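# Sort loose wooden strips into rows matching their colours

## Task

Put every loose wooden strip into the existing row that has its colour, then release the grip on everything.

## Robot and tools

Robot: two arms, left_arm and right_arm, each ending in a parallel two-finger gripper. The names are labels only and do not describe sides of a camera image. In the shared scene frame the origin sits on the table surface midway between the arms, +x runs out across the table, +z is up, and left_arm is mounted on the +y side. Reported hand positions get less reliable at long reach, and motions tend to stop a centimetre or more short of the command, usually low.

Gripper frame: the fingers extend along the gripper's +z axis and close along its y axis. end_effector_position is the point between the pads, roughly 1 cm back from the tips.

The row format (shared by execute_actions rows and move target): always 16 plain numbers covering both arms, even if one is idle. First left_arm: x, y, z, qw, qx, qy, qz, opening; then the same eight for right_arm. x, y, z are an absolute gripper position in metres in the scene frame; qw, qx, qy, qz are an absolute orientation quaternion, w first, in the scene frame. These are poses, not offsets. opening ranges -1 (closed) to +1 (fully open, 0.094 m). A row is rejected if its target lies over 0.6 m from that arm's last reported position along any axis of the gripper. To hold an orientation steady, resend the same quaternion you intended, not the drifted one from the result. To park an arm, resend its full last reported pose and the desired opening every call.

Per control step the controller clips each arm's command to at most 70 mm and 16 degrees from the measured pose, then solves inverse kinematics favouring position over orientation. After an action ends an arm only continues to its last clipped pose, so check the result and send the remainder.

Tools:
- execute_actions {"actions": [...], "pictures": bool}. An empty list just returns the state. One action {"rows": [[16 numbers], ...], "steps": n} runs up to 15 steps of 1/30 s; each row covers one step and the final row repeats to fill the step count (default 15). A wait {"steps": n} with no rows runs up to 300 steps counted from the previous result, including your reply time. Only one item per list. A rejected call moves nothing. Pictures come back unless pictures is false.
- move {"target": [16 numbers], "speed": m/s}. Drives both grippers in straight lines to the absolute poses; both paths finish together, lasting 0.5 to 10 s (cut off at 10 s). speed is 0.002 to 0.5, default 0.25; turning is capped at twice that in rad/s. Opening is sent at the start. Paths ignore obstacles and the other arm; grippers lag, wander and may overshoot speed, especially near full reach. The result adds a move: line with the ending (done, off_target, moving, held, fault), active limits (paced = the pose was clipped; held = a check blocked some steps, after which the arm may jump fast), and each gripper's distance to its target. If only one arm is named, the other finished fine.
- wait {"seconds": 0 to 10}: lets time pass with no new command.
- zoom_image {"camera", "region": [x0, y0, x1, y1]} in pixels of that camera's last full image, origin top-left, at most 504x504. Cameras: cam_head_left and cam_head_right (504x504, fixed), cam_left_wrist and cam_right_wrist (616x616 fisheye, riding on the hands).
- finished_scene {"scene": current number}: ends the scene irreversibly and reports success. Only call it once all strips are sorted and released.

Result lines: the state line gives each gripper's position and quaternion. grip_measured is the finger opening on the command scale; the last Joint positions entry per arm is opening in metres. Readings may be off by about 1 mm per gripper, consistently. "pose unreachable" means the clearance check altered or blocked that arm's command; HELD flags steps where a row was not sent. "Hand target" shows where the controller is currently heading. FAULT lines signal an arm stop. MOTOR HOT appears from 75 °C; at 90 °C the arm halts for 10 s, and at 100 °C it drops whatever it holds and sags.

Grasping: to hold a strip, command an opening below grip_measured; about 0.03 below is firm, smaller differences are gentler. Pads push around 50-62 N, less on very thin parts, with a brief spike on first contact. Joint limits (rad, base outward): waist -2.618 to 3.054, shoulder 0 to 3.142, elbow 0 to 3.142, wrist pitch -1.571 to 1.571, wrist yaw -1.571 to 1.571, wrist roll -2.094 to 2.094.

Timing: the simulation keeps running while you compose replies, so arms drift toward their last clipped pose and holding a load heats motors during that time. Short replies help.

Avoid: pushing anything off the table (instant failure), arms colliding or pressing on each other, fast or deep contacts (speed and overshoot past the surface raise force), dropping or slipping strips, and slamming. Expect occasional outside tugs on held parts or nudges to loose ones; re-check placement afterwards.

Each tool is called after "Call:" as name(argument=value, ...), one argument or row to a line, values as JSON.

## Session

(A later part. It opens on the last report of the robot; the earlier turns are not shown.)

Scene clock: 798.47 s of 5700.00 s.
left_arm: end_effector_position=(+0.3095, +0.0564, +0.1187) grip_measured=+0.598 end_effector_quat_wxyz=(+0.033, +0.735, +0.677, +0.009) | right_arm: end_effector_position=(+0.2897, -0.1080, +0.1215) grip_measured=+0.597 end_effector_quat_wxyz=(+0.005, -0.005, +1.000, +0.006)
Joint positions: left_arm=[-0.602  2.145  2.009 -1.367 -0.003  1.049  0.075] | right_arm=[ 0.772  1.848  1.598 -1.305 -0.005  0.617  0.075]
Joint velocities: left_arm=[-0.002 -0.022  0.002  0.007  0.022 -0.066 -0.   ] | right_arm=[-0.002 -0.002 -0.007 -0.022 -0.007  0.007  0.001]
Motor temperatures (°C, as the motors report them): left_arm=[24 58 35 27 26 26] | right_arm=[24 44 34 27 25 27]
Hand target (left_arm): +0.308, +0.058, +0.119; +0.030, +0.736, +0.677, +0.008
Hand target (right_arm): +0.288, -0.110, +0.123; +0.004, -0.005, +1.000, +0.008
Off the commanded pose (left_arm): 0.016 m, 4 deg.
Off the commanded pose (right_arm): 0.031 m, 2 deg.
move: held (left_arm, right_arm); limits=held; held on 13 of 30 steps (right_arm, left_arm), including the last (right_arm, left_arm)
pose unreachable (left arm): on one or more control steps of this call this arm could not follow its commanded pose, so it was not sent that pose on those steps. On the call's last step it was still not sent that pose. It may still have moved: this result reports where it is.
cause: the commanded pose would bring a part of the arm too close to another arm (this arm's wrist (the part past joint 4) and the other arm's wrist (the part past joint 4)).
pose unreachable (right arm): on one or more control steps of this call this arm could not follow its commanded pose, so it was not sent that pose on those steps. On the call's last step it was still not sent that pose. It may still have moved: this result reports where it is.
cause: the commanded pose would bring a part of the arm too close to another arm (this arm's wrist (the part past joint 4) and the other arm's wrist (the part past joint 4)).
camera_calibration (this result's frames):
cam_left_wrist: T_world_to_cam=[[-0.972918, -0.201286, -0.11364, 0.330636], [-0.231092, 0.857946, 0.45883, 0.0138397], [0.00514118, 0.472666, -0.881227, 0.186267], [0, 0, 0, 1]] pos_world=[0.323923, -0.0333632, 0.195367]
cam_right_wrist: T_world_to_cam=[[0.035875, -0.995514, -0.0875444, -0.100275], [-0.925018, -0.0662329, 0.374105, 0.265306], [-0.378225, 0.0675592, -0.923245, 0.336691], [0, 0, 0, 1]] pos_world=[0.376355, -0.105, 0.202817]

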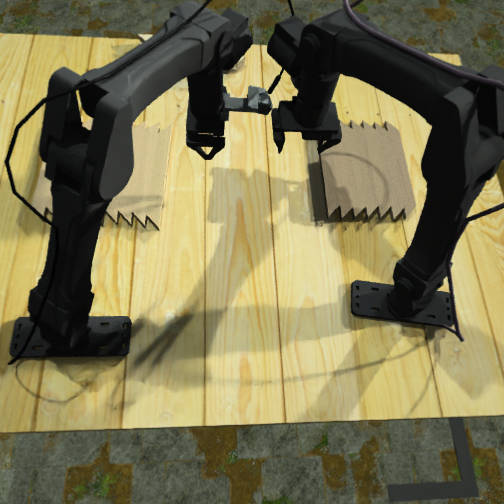

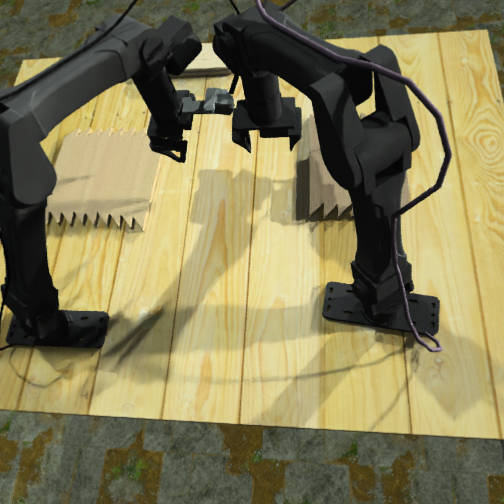

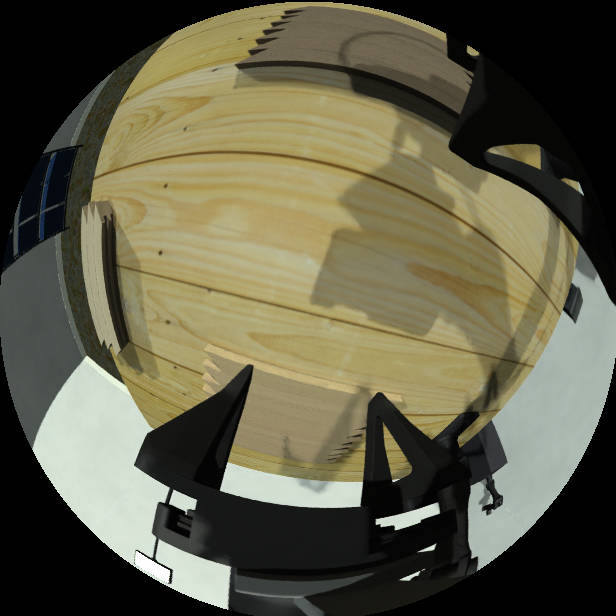

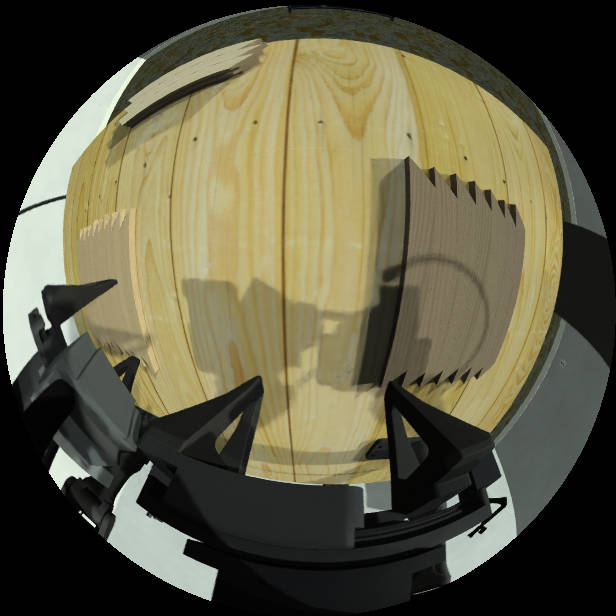

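Both rows look flush and aligned. Separating the arms and finishing.

Call:
move(
  target=[0.27,0.10,0.13,0,0.734,0.679,0,0.6,0.26,-0.17,0.13,0,0.009,1,0,0.6],
  speed=0.15,
)

Scene clock: 809.27 s of 5700.00 s.
left_arm: end_effector_position=(+0.2735, +0.0954, +0.1231) grip_measured=+0.598 end_effector_quat_wxyz=(-0.003, +0.736, +0.677, +0.001) | right_arm: end_effector_position=(+0.2636, -0.1652, +0.1283) grip_measured=+0.597 end_effector_quat_wxyz=(-0.001, +0.010, +1.000, +0.002)
Joint positions: left_arm=[-0.571  1.995  1.804 -1.384 -0.003  1.078  0.075] | right_arm=[ 0.667  1.659  1.399 -1.312 -0.004  0.542  0.075]
Joint velocities: left_arm=[-0.017 -0.037 -0.007  0.007 -0.037  0.007  0.   ] | right_arm=[-0.012 -0.017  0.017 -0.037 -0.007  0.007  0.001]
Motor temperatures (°C, as the motors report them): left_arm=[24 59 34 27 26 26] | right_arm=[24 45 34 27 25 27]
Hand target (left_arm): +0.271, +0.101, +0.129; -0.000, +0.734, +0.679, -0.000
Hand target (right_arm): +0.261, -0.171, +0.130; +0.000, +0.009, +1.000, -0.001
Off the commanded pose (left_arm): 0.009 m, 0 deg.
Off the commanded pose (right_arm): 0.006 m, 0 deg.
After step 90, 6.93 s passed at rest.
move: done
camera_calibration (this result's frames):
cam_left_wrist: T_world_to_cam=[[-0.977968, -0.198763, -0.0638155, 0.299036], [-0.203351, 0.837927, 0.506485, -0.0414447], [-0.0471979, 0.508303, -0.859884, 0.180229], [0, 0, 0, 1]] pos_world=[0.292526, 0.00255431, 0.19505]
cam_right_wrist: T_world_to_cam=[[0.00516761, -0.996939, -0.0780137, -0.149089], [-0.921671, -0.0350136, 0.386389, 0.237588], [-0.387937, 0.0699063, -0.919031, 0.339333], [0, 0, 0, 1]] pos_world=[0.351389, -0.164035, 0.208425]

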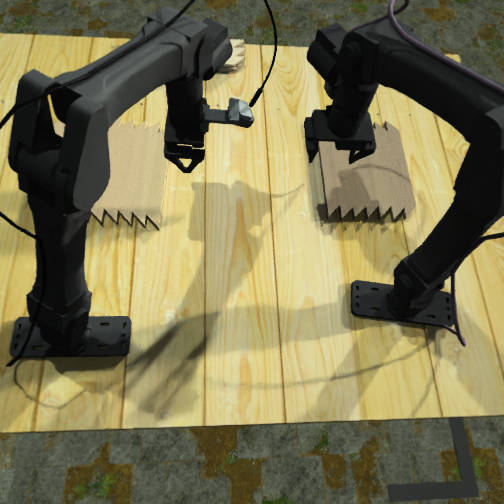

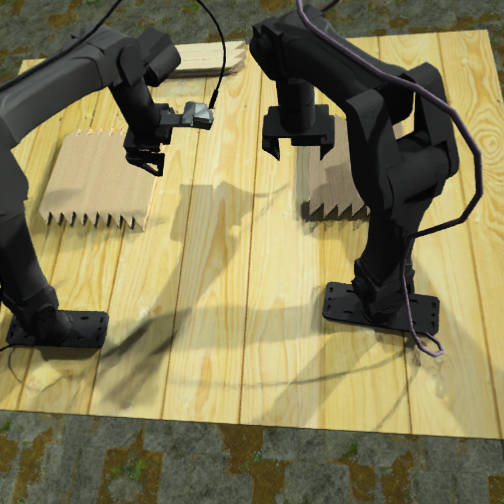

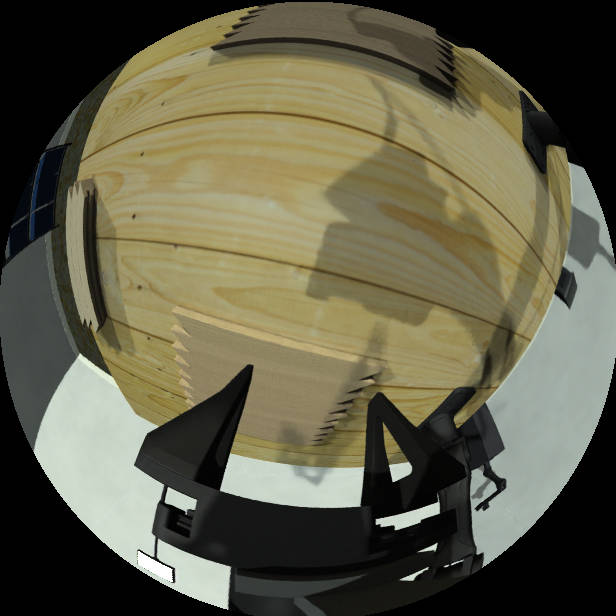

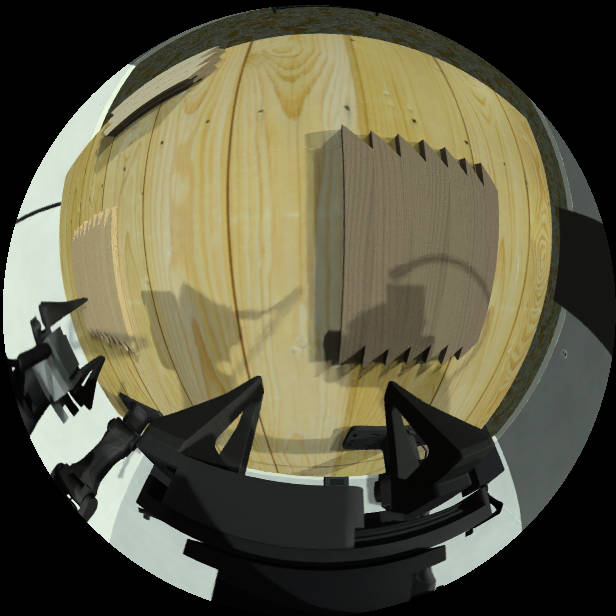

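Call:
finished_scene(
  scene=2,
)

The scene is finished: the task was done.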